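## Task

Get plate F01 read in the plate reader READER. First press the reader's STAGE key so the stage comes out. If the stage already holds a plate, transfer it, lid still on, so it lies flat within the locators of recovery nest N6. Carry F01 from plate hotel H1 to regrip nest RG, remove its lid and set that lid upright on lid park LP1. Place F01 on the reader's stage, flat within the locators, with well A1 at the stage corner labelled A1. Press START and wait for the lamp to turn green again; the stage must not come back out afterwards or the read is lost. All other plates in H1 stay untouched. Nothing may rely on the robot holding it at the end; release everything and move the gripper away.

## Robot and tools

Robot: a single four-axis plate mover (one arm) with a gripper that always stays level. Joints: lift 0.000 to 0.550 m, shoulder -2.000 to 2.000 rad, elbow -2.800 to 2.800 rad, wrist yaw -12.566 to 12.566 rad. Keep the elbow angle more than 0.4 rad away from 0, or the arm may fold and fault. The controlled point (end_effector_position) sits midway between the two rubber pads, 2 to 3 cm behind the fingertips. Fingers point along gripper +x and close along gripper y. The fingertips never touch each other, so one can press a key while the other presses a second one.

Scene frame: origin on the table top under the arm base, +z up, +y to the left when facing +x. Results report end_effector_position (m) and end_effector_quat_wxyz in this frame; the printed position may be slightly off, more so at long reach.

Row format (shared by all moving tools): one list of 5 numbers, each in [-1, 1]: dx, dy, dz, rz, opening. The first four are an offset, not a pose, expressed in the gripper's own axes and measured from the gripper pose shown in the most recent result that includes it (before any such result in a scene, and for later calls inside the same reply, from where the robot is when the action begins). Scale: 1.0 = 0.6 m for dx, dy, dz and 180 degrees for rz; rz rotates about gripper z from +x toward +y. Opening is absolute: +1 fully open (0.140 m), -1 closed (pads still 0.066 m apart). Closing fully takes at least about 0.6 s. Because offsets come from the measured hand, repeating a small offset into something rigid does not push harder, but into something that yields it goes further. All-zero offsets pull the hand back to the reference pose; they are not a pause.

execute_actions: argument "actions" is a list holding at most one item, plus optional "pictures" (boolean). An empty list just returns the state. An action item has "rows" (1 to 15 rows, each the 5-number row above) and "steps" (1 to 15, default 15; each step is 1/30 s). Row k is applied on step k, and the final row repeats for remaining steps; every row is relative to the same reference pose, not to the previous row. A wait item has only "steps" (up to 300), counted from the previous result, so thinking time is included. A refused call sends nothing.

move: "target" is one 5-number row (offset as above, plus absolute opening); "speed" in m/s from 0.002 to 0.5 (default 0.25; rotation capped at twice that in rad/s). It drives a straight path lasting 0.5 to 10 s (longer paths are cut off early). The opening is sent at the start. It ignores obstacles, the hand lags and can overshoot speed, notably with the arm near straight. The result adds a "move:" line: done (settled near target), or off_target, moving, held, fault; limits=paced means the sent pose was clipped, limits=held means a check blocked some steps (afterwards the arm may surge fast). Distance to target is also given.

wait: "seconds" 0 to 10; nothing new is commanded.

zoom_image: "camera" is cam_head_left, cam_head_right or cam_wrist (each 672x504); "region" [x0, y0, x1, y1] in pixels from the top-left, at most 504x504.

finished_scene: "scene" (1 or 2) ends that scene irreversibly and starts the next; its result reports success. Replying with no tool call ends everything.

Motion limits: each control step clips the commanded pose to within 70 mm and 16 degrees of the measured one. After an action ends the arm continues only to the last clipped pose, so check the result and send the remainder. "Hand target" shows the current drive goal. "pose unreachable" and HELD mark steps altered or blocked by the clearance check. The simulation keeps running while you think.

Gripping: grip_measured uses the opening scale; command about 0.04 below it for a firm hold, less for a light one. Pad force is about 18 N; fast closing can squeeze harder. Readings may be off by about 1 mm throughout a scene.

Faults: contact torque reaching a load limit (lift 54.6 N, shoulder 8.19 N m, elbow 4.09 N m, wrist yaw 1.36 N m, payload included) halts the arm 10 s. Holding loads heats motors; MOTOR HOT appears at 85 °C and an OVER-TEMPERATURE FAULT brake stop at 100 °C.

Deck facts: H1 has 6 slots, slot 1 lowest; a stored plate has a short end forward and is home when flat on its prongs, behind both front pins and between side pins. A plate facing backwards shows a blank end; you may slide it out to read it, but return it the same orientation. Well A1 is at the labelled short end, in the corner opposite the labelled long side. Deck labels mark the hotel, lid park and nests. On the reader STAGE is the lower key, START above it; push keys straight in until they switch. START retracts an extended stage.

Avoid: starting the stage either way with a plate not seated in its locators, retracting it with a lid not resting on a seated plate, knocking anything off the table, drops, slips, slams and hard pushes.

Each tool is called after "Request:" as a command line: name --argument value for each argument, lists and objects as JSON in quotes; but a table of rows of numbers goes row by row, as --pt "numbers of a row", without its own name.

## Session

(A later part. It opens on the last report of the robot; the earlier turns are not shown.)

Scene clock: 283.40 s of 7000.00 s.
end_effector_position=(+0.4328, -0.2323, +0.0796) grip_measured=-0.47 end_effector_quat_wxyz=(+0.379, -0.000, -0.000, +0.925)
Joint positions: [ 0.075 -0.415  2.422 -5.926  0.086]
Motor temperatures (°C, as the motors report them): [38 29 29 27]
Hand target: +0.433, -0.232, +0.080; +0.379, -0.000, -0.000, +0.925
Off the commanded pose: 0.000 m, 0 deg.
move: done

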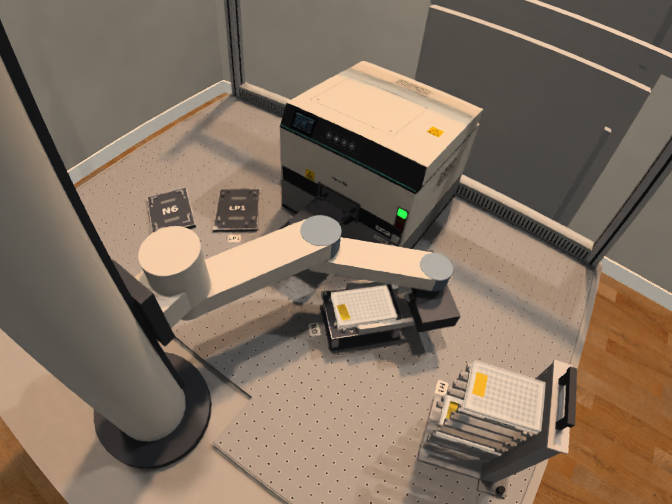

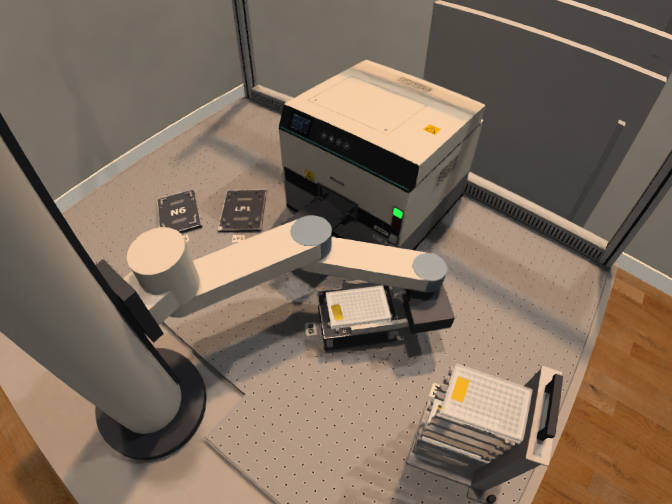

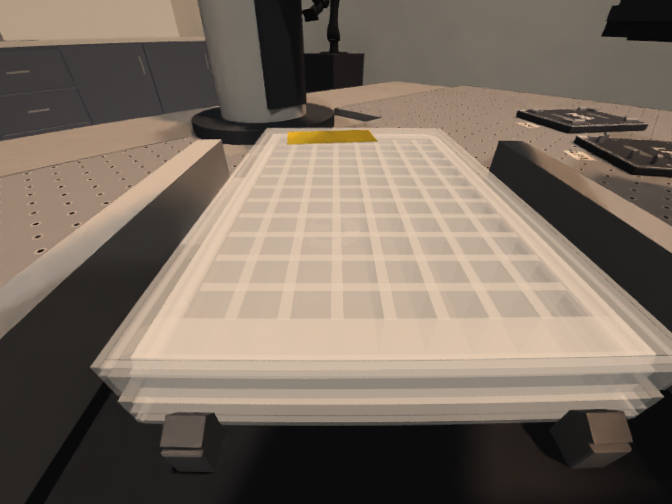

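Request:
move --target '[0,0,-0.0027,0,-0.52]' --speed 0.004

Request:
move --target '[0,0,0,0,-0.3]' --speed 0.004

Scene clock: 288.07 s of 7000.00 s.
end_effector_position=(+0.4328, -0.2323, +0.0780) grip_measured=-0.47 end_effector_quat_wxyz=(+0.379, -0.000, -0.000, +0.925)
Joint positions: [ 0.073 -0.415  2.422 -5.926  0.086]
Motor temperatures (°C, as the motors report them): [38 29 29 27]
Hand target: +0.433, -0.232, +0.078; +0.379, -0.000, -0.000, +0.925
Off the commanded pose: 0.000 m, 0 deg.
After step 90, 0.97 s passed at rest.
move: done

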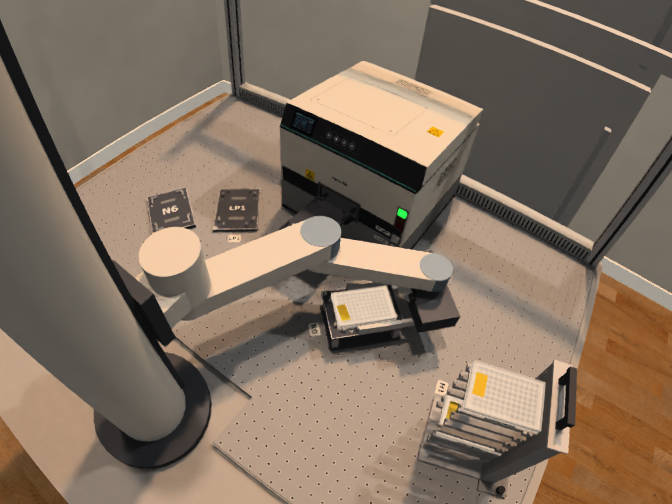

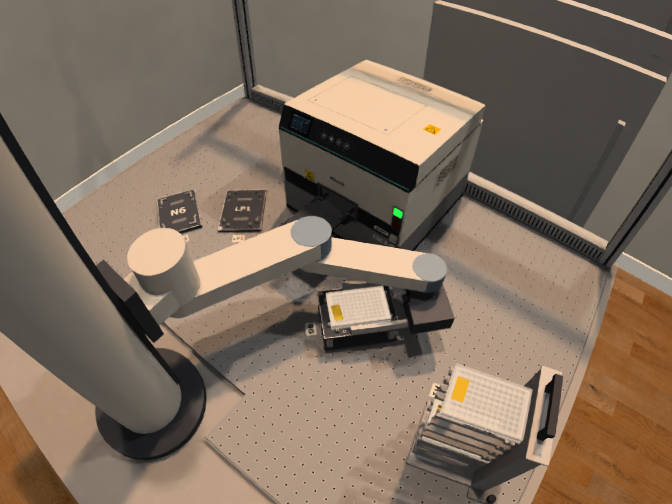

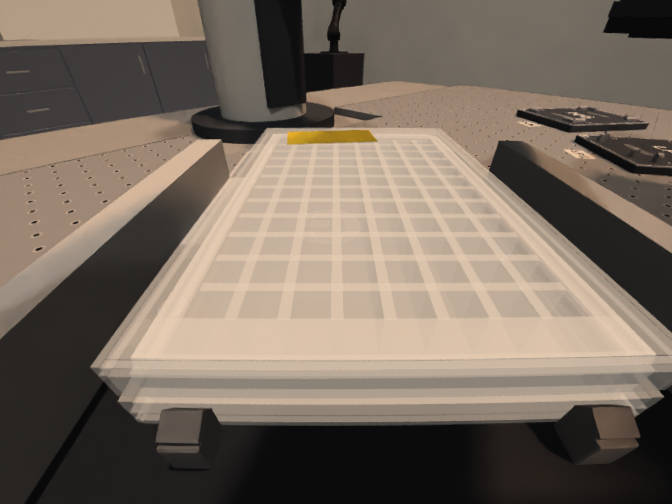

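Scene clock: 288.57 s of 7000.00 s.
end_effector_position=(+0.4328, -0.2323, +0.0780) grip_measured=-0.30 end_effector_quat_wxyz=(+0.379, -0.000, -0.000, +0.925)
Joint positions: [ 0.073 -0.415  2.422 -5.926  0.092]
Motor temperatures (°C, as the motors report them): [38 29 29 27]
Hand target: +0.433, -0.232, +0.078; +0.379, -0.000, -0.000, +0.925
Off the commanded pose: 0.000 m, 0 deg.
move: done

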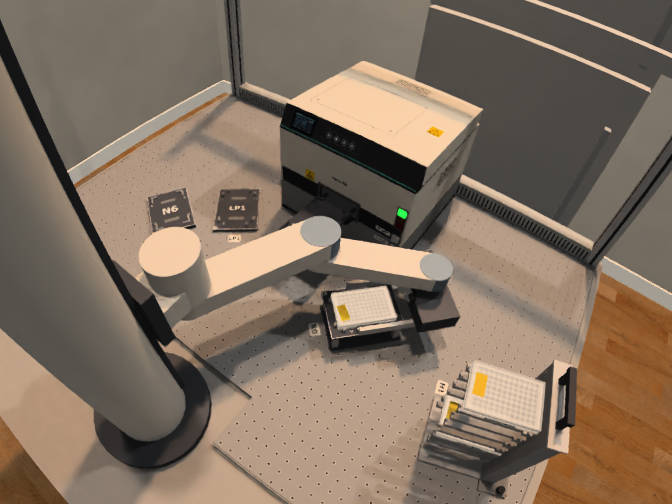

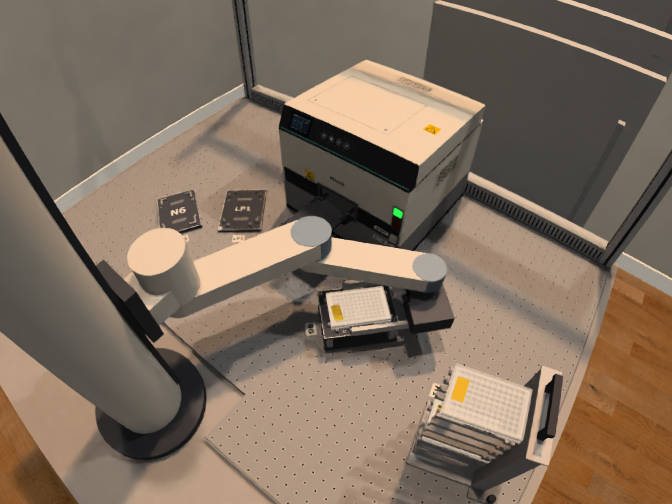

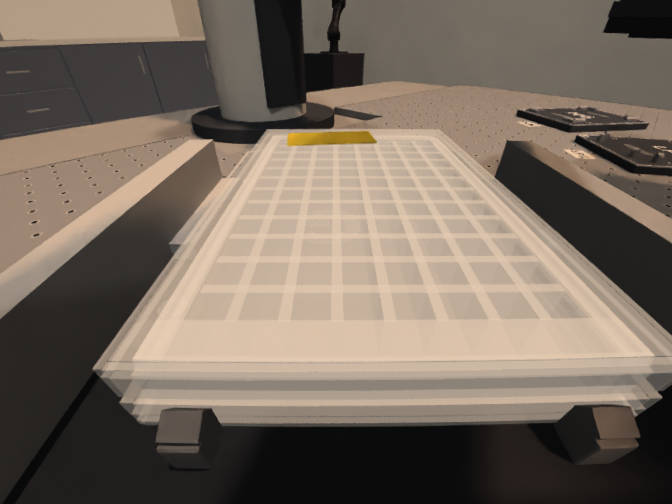

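Request:
move --target '[0,0,0.0125,0,-0.3]' --speed 0.015

Request:
execute_actions --actions '[{"rows":[[0,0,0,0,-0.34],[0,0,0,0,-0.38],[0,0,0,0,-0.41],[0,0,0,0,-0.43],[0,0,0,0,-0.45],[0,0,0,0,-0.46],[0,0,0,0,-0.47],[0,0,0,0,-0.48],[0,0,0,0,-0.49],[0,0,0,0,-0.5],[0,0,0,0,-0.51]],"steps":15}]' --pictures false

Request:
move --target '[0,0,0.02,0,-0.51]' --speed 0.015

Scene clock: 304.30 s of 7000.00 s.
end_effector_position=(+0.4328, -0.2323, +0.0855) grip_measured=-0.30 end_effector_quat_wxyz=(+0.379, -0.000, -0.000, +0.925)
Joint positions: [ 0.081 -0.415  2.422 -5.926  0.092]
Motor temperatures (°C, as the motors report them): [38 29 29 27]
Hand target: +0.433, -0.232, +0.085; +0.379, -0.000, -0.000, +0.925
Off the commanded pose: 0.000 m, 0 deg.
After step 90, 12.00 s passed at rest.
move: done

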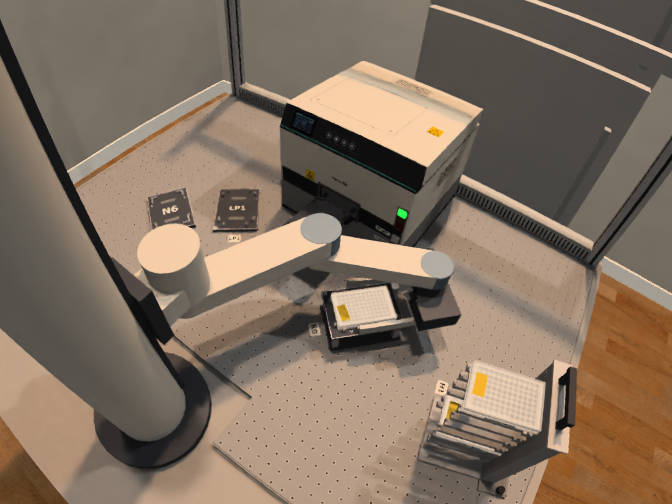

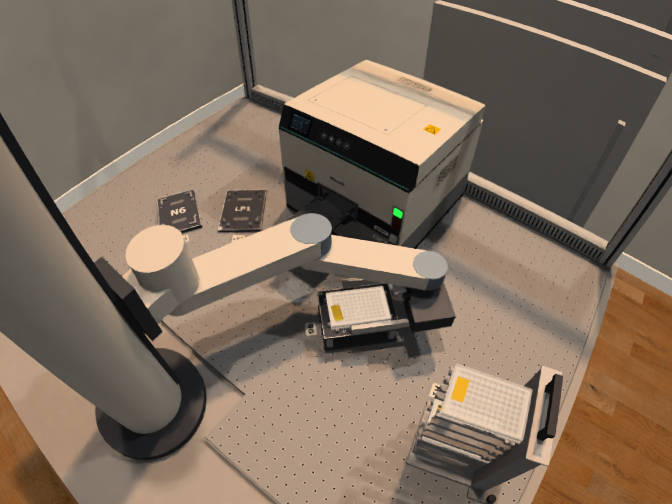

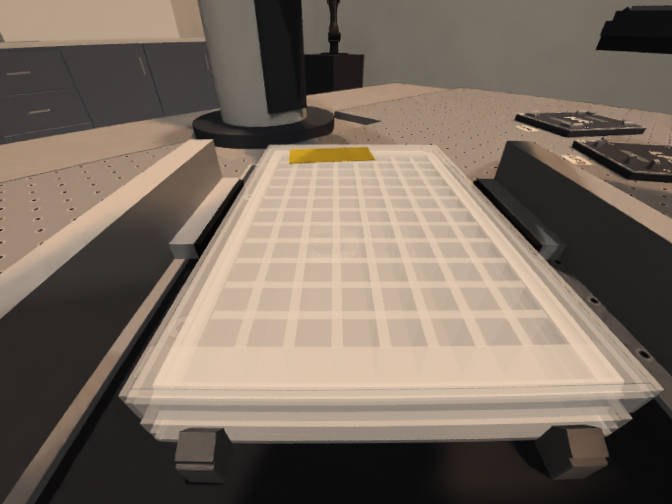

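Scene clock: 304.80 s of 7000.00 s.
end_effector_position=(+0.4328, -0.2323, +0.0855) grip_measured=-0.48 end_effector_quat_wxyz=(+0.379, -0.000, -0.000, +0.925)
Joint positions: [ 0.081 -0.415  2.422 -5.926  0.085]
Motor temperatures (°C, as the motors report them): [38 29 29 27]
Hand target: +0.433, -0.232, +0.086; +0.379, -0.000, -0.000, +0.925
Off the commanded pose: 0.000 m, 0 deg.
Steps of this call (steps 1 to 15: all 15 steps of this action). Readings (end_effector_position):
1: (+0.4328, -0.2323, +0.0855)
2: (+0.4328, -0.2323, +0.0855)
4: (+0.4328, -0.2323, +0.0855)
8: (+0.4328, -0.2323, +0.0855)
15: the state above

Scene clock: 306.07 s of 7000.00 s.
end_effector_position=(+0.4328, -0.2323, +0.0975) grip_measured=-0.48 end_effector_quat_wxyz=(+0.379, -0.000, -0.000, +0.925)
Joint positions: [ 0.093 -0.415  2.422 -5.926  0.085]
Motor temperatures (°C, as the motors report them): [38 29 29 27]
Hand target: +0.433, -0.232, +0.098; +0.379, -0.000, -0.000, +0.925
Off the commanded pose: 0.000 m, 0 deg.
move: done

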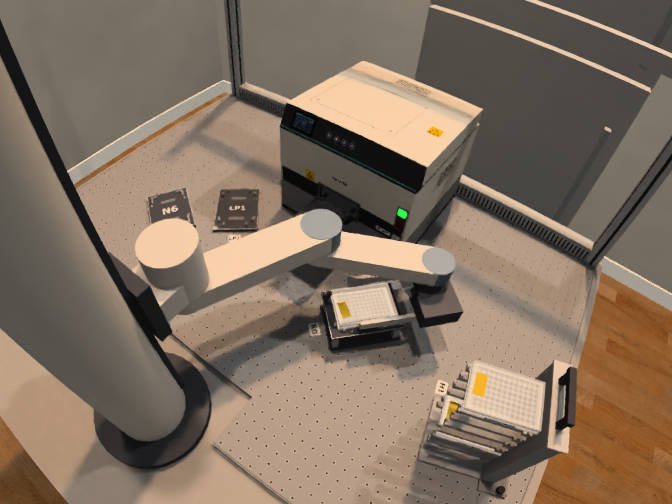

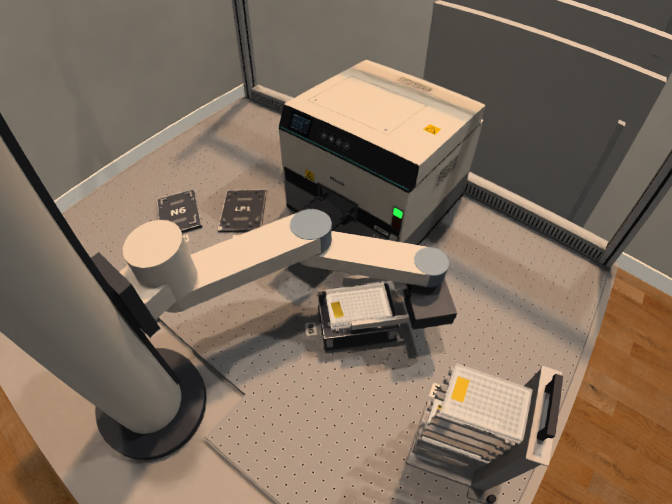

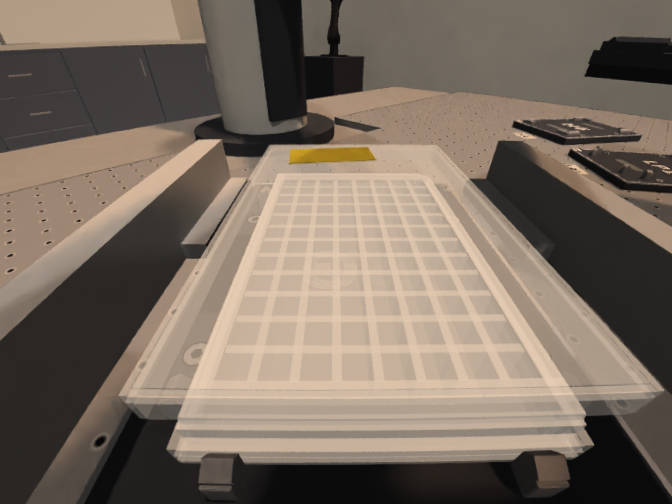

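Request:
move --target '[0,0,0.05,0,-0.51]' --speed 0.1

Request:
move --target '[0.1,0,0.105,0,-0.51]' --speed 0.15

Request:
move --target '[0.3493,-0.6272,0,-0.53,-0.51]' --speed 0.25

Scene clock: 316.33 s of 7000.00 s.
end_effector_position=(+0.4328, -0.2323, +0.1276) grip_measured=-0.48 end_effector_quat_wxyz=(+0.379, -0.000, -0.000, +0.925)
Joint positions: [ 0.123 -0.415  2.422 -5.926  0.085]
Motor temperatures (°C, as the motors report them): [38 29 29 27]
Hand target: +0.433, -0.232, +0.128; +0.379, -0.000, -0.000, +0.925
Off the commanded pose: 0.000 m, 0 deg.
After step 90, 6.57 s passed at rest.
move: done

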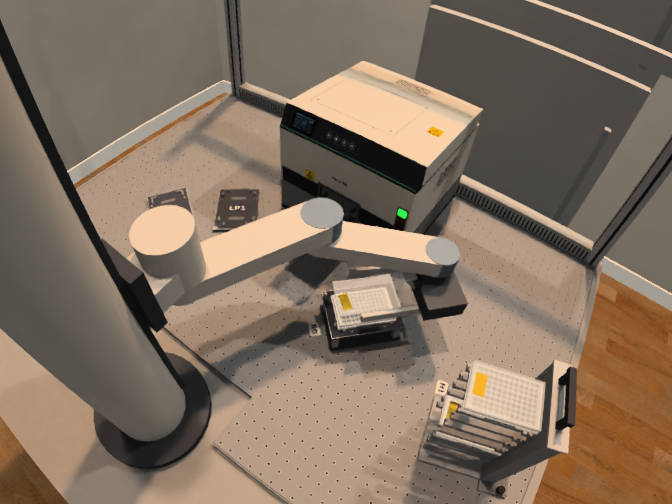

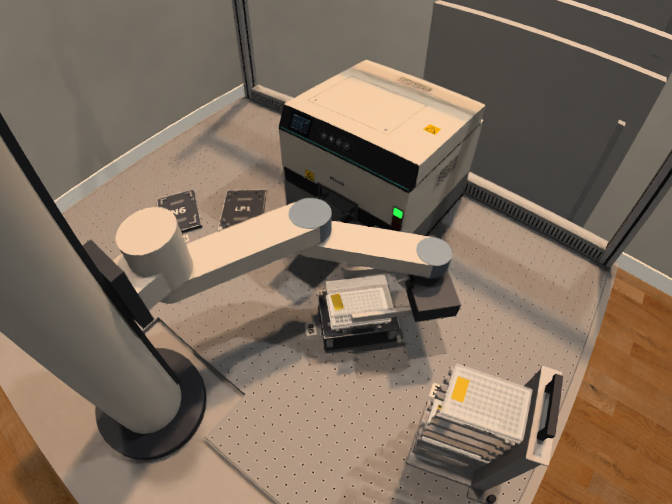

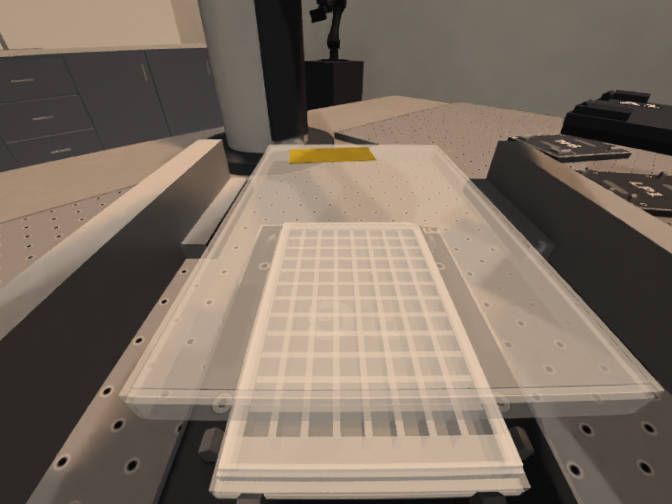

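Scene clock: 317.23 s of 7000.00 s.
end_effector_position=(+0.3900, -0.1902, +0.1906) grip_measured=-0.48 end_effector_quat_wxyz=(+0.379, -0.000, -0.000, +0.925)
Joint positions: [ 0.186 -0.186  1.922 -5.656  0.085]
Motor temperatures (°C, as the motors report them): [38 29 29 27]
Hand target: +0.390, -0.190, +0.191; +0.379, -0.000, -0.000, +0.925
Off the commanded pose: 0.000 m, 0 deg.
move: done

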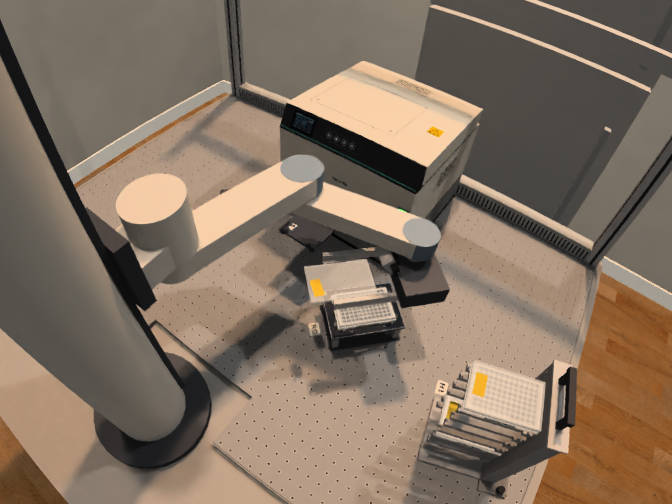

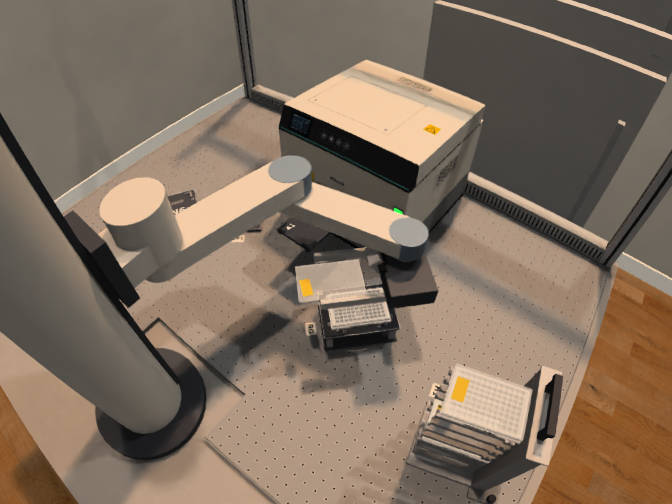

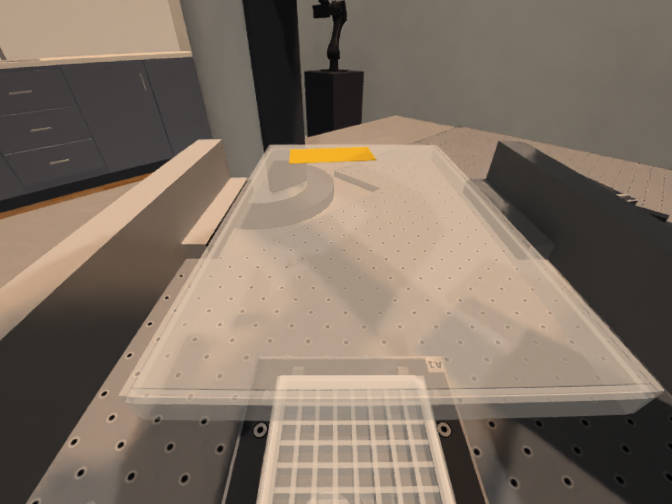

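Scene clock: 320.93 s of 7000.00 s.
end_effector_position=(+0.5047, +0.2251, +0.1906) grip_measured=-0.48 end_effector_quat_wxyz=(+0.939, -0.000, -0.000, +0.343)
Joint positions: [ 0.186  1.463  1.038 -8.085  0.085]
Motor temperatures (°C, as the motors report them): [38 29 29 27]
Hand target: +0.505, +0.225, +0.191; +0.940, -0.000, -0.000, +0.342
Off the commanded pose: 0.000 m, 0 deg.
move: done

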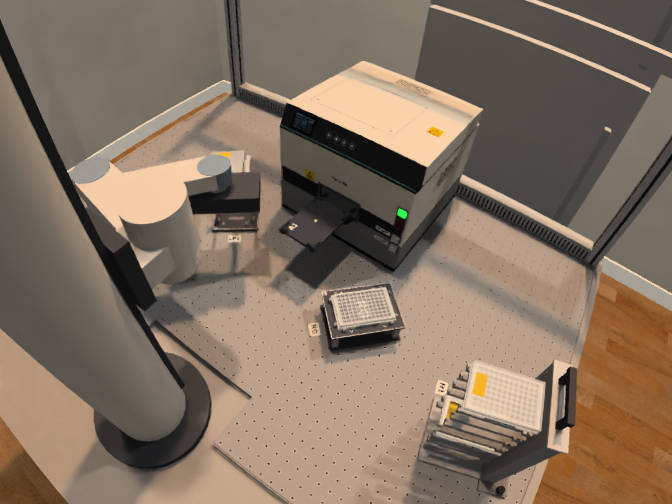

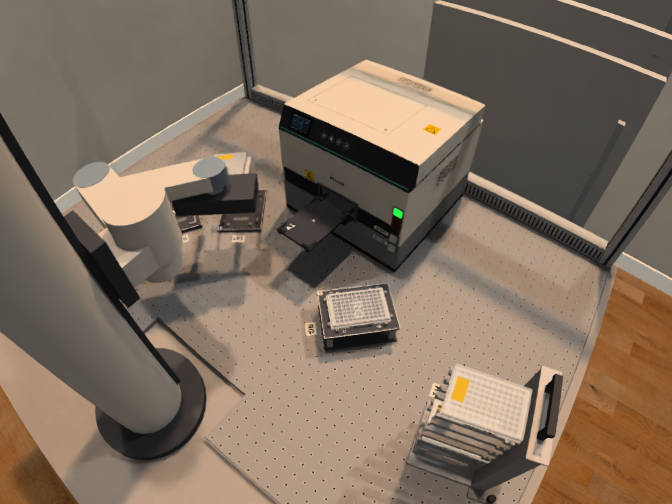

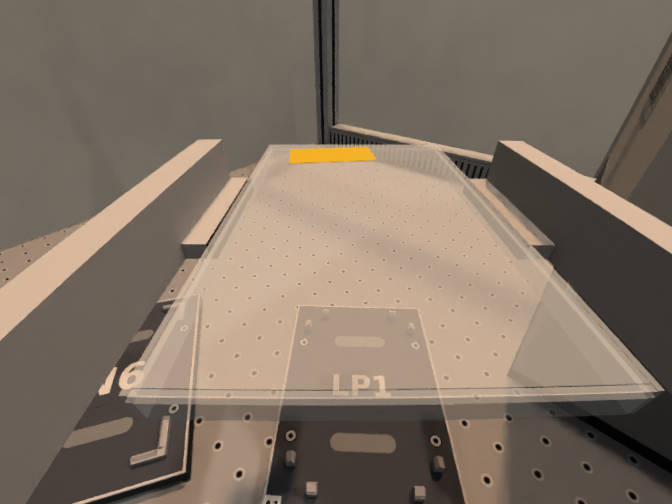

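Request:
execute_actions --actions '[]'

Scene clock: 351.80 s of 7000.00 s.
end_effector_position=(+0.5047, +0.2251, +0.1906) grip_measured=-0.48 end_effector_quat_wxyz=(+0.939, -0.000, -0.000, +0.343)
Joint positions: [ 0.186  1.463  1.038 -8.085  0.085]
Motor temperatures (°C, as the motors report them): [38 29 29 27]
Hand target: +0.505, +0.225, +0.191; +0.940, -0.000, -0.000, +0.342
Off the commanded pose: 0.000 m, 0 deg.
Steps of this call (steps 1 to 90: nothing new was sent; then 27.87 s passed at rest). Readings (end_effector_position):
1: (+0.5047, +0.2251, +0.1906)
2: (+0.5047, +0.2251, +0.1906)
4: (+0.5047, +0.2251, +0.1906)
8: (+0.5047, +0.2251, +0.1906)
90: the state above

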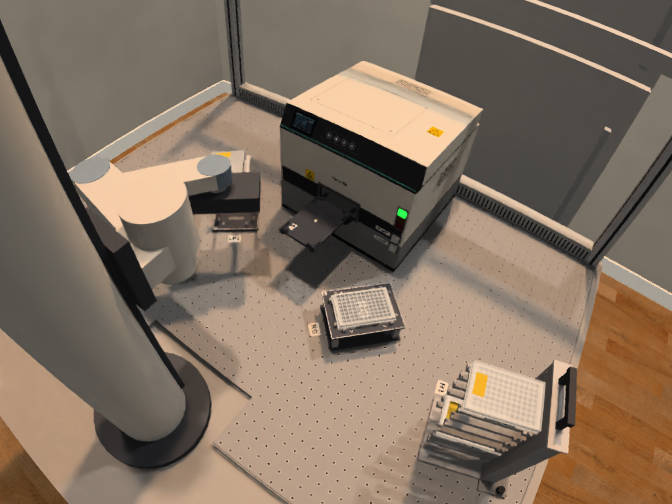

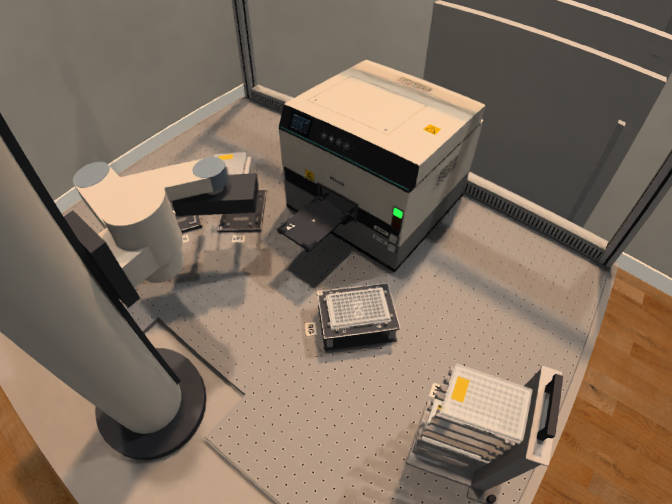

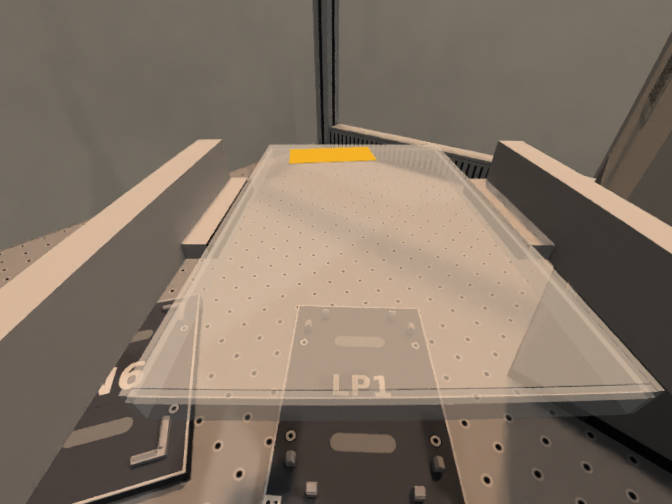

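Request:
move --target '[0.035,-0.018,-0.2,-0.014,-0.51]' --speed 0.12

Scene clock: 365.87 s of 7000.00 s.
end_effector_position=(+0.5277, +0.2304, +0.0706) grip_measured=-0.48 end_effector_quat_wxyz=(+0.947, -0.000, -0.000, +0.322)
Joint positions: [ 0.066  1.423  1.137 -8.187  0.085]
Motor temperatures (°C, as the motors report them): [38 29 29 27]
Hand target: +0.528, +0.230, +0.071; +0.947, -0.000, -0.000, +0.322
Off the commanded pose: 0.000 m, 0 deg.
After step 90, 9.73 s passed at rest.
move: done

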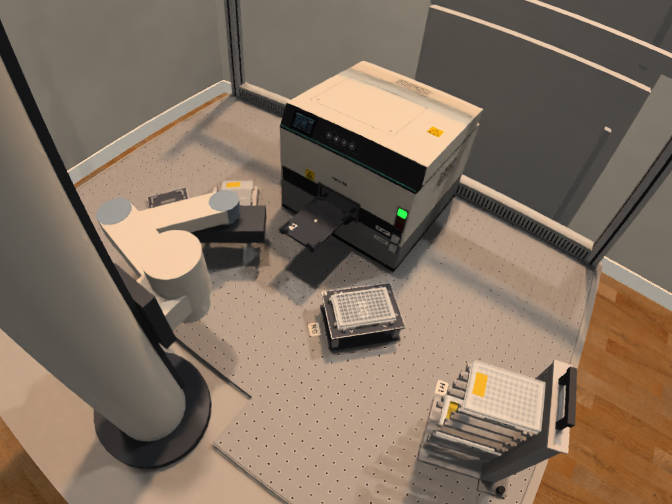

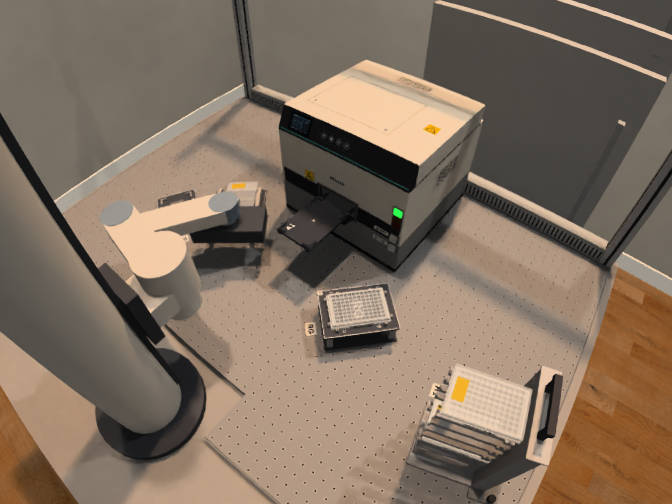

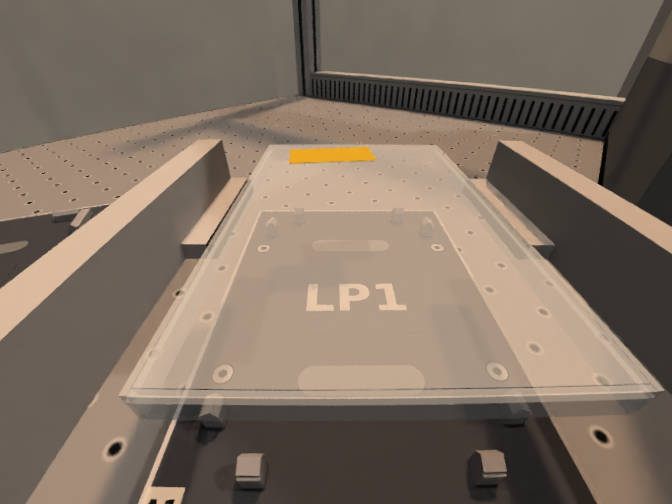

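Request:
move --target '[0,0,-0.045,0,-0.51]' --speed 0.05

Scene clock: 371.27 s of 7000.00 s.
end_effector_position=(+0.5277, +0.2304, +0.0435) grip_measured=-0.48 end_effector_quat_wxyz=(+0.947, -0.000, -0.000, +0.322)
Joint positions: [ 0.039  1.423  1.137 -8.187  0.085]
Motor temperatures (°C, as the motors report them): [38 29 29 27]
Hand target: +0.528, +0.230, +0.044; +0.947, -0.000, -0.000, +0.322
Off the commanded pose: 0.000 m, 0 deg.
After step 90, 1.60 s passed at rest.
move: done

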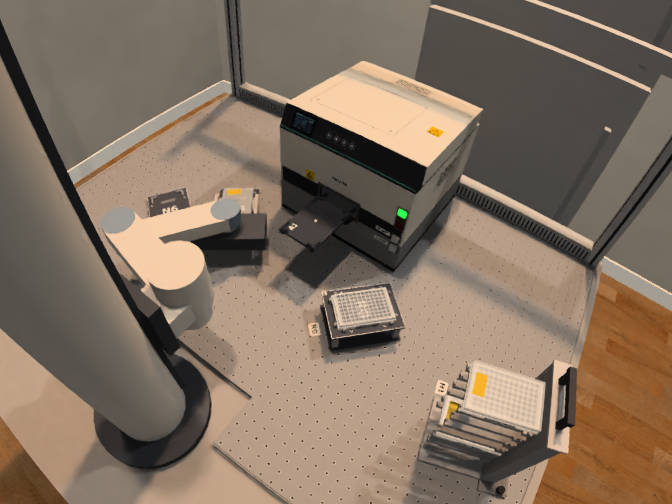

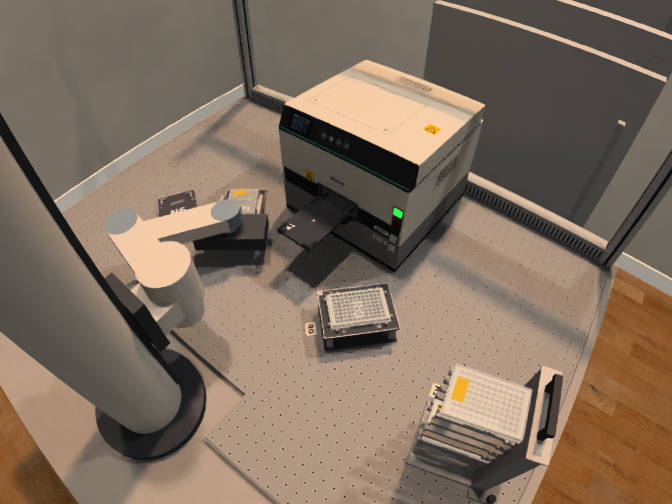

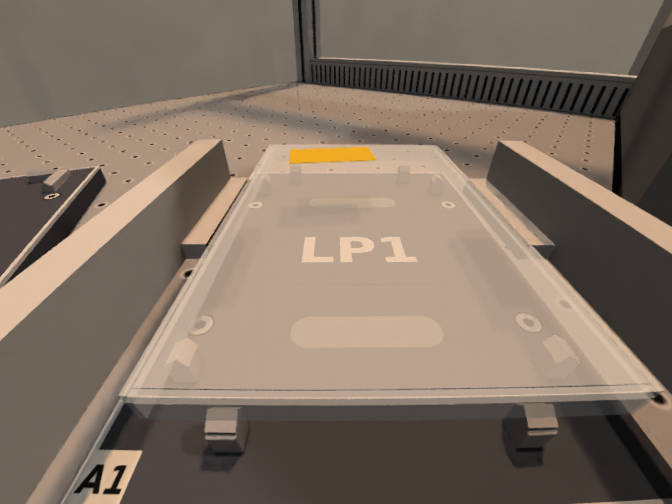

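Request:
move --target '[0.0075,0,-0.005,0,-0.51]' --speed 0.02

Scene clock: 384.37 s of 7000.00 s.
end_effector_position=(+0.5312, +0.2333, +0.0405) grip_measured=-0.48 end_effector_quat_wxyz=(+0.947, -0.000, -0.000, +0.322)
Joint positions: [ 0.036  1.417  1.157 -8.202  0.085]
Motor temperatures (°C, as the motors report them): [38 29 29 27]
Hand target: +0.531, +0.233, +0.041; +0.947, -0.000, -0.000, +0.322
Off the commanded pose: 0.000 m, 0 deg.
After step 90, 9.40 s passed at rest.
move: done

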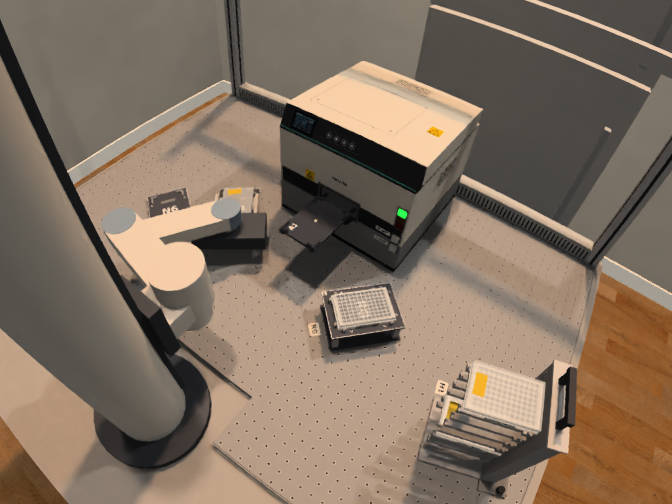

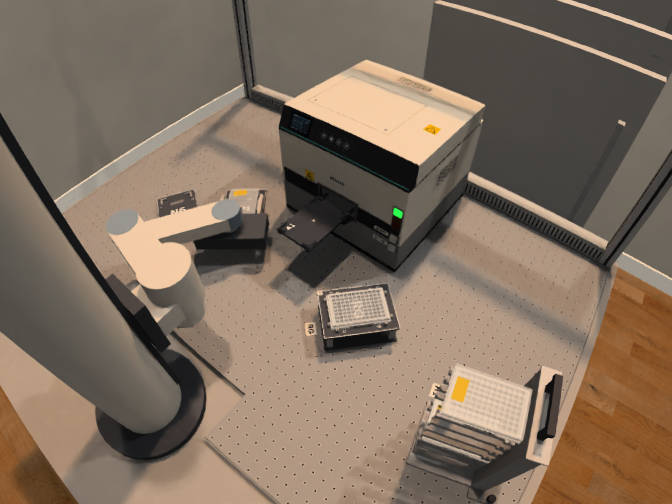

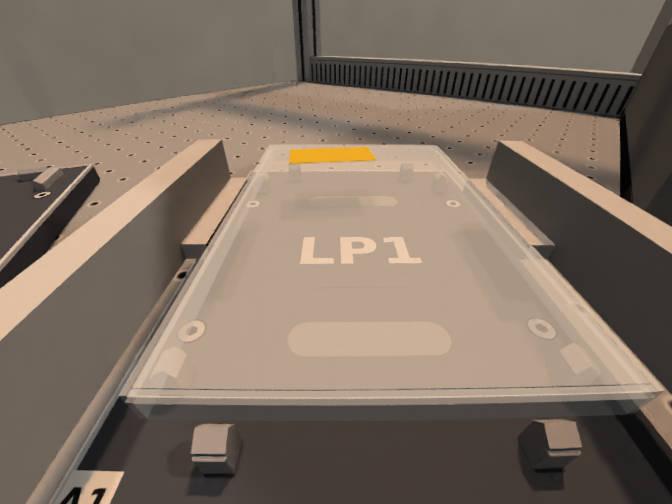

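Request:
move --target '[0,0,-0.009,0,-0.51]' --speed 0.01

Scene clock: 388.13 s of 7000.00 s.
end_effector_position=(+0.5312, +0.2333, +0.0352) grip_measured=-0.48 end_effector_quat_wxyz=(+0.947, -0.000, -0.000, +0.322)
Joint positions: [ 0.03   1.417  1.157 -8.202  0.085]
Motor temperatures (°C, as the motors report them): [38 29 29 27]
Hand target: +0.531, +0.233, +0.035; +0.947, -0.000, -0.000, +0.322
Off the commanded pose: 0.000 m, 0 deg.
move: done

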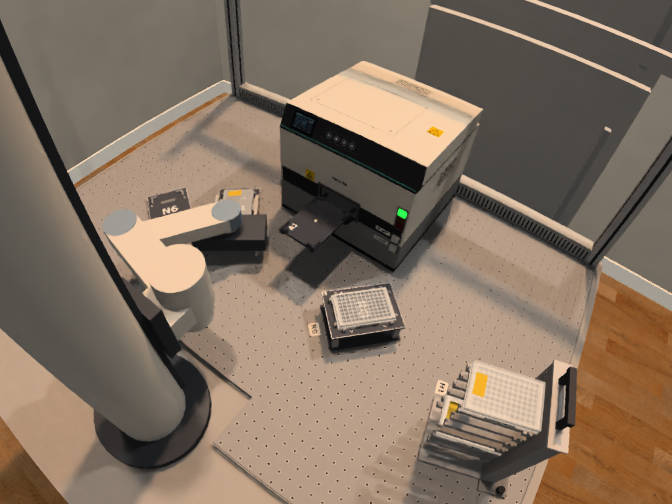

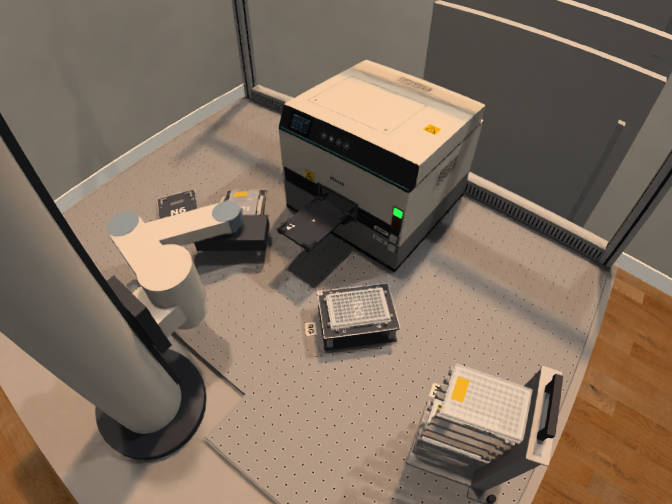

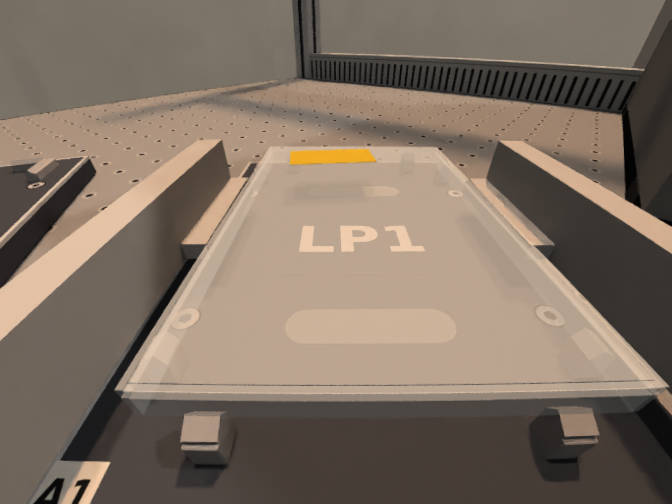

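Request:
zoom_image --camera "cam_wrist" --region '[90,300,390,490]'

Request:
zoom_image --camera "cam_wrist" --region '[400,300,672,490]'

Region (90, 300, 390, 490) of cam_wrist's 672x504 image, scaled by 1.680, with more detail than that image has; it fills the top 319 rows of this view, and the rest is white.

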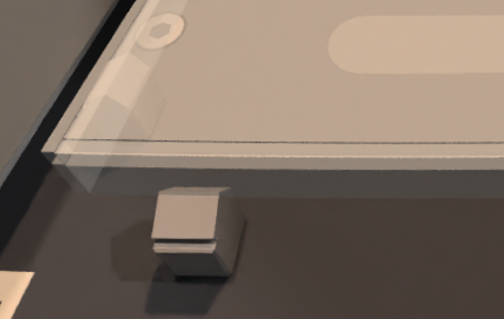

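Region (400, 300, 672, 490) of cam_wrist's 672x504 image, scaled by 1.853, with more detail than that image has; it fills the top 352 rows of this view, and the rest is white.

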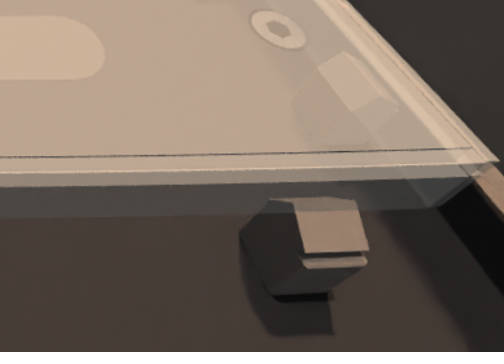

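Request:
move --target '[0,0,0.011,0,-0.51]' --speed 0.02

Request:
move --target '[-0.013,0,0,0,-0.51]' --speed 0.02

Scene clock: 403.93 s of 7000.00 s.
end_effector_position=(+0.5312, +0.2333, +0.0418) grip_measured=-0.48 end_effector_quat_wxyz=(+0.947, -0.000, -0.000, +0.322)
Joint positions: [ 0.037  1.417  1.157 -8.202  0.085]
Motor temperatures (°C, as the motors report them): [38 29 29 27]
Hand target: +0.531, +0.233, +0.042; +0.947, -0.000, -0.000, +0.322
Off the commanded pose: 0.000 m, 0 deg.
After step 90, 12.10 s passed at rest.
move: done

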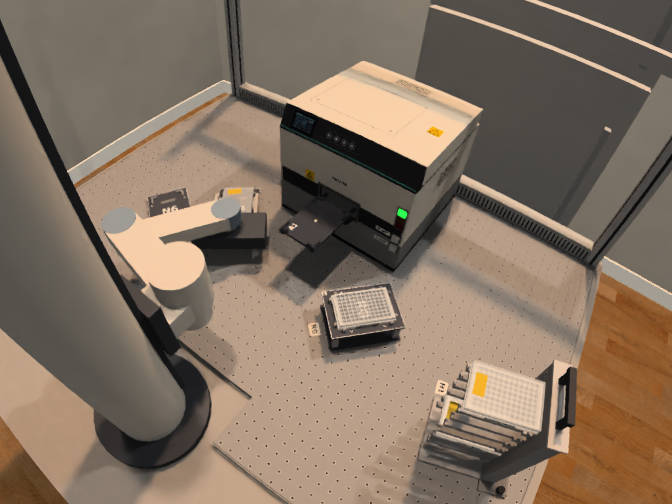

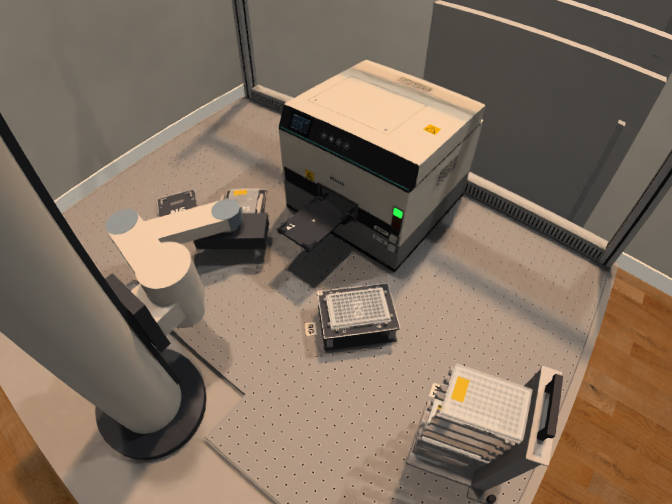

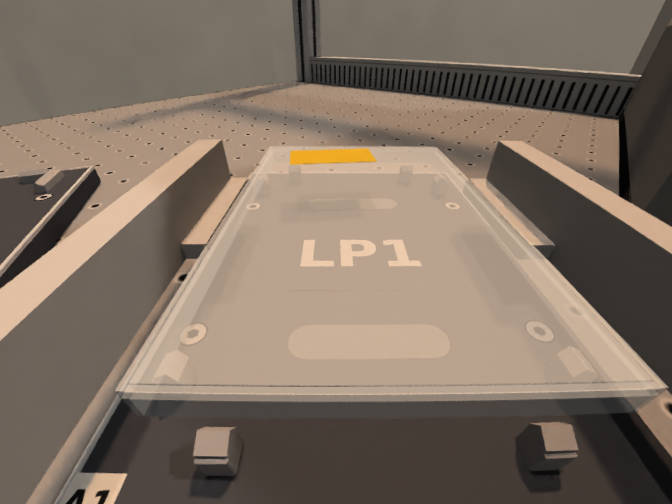

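Scene clock: 404.63 s of 7000.00 s.
end_effector_position=(+0.5251, +0.2284, +0.0418) grip_measured=-0.48 end_effector_quat_wxyz=(+0.947, -0.000, -0.000, +0.322)
Joint positions: [ 0.037  1.427  1.122 -8.177  0.085]
Motor temperatures (°C, as the motors report them): [38 29 29 27]
Hand target: +0.525, +0.229, +0.042; +0.947, -0.000, -0.000, +0.322
Off the commanded pose: 0.000 m, 0 deg.
move: done

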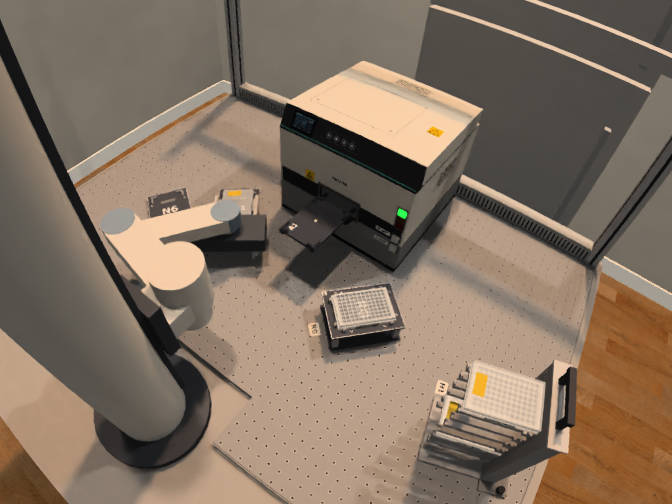

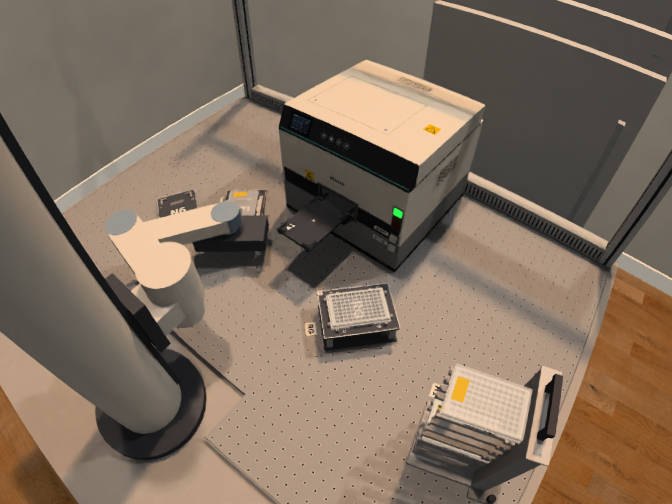

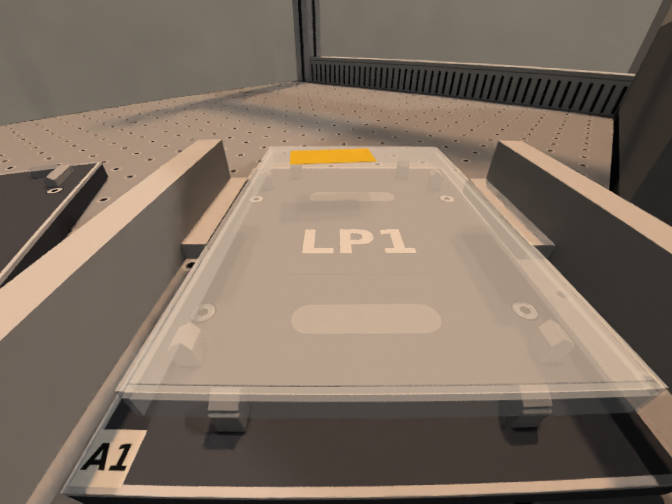

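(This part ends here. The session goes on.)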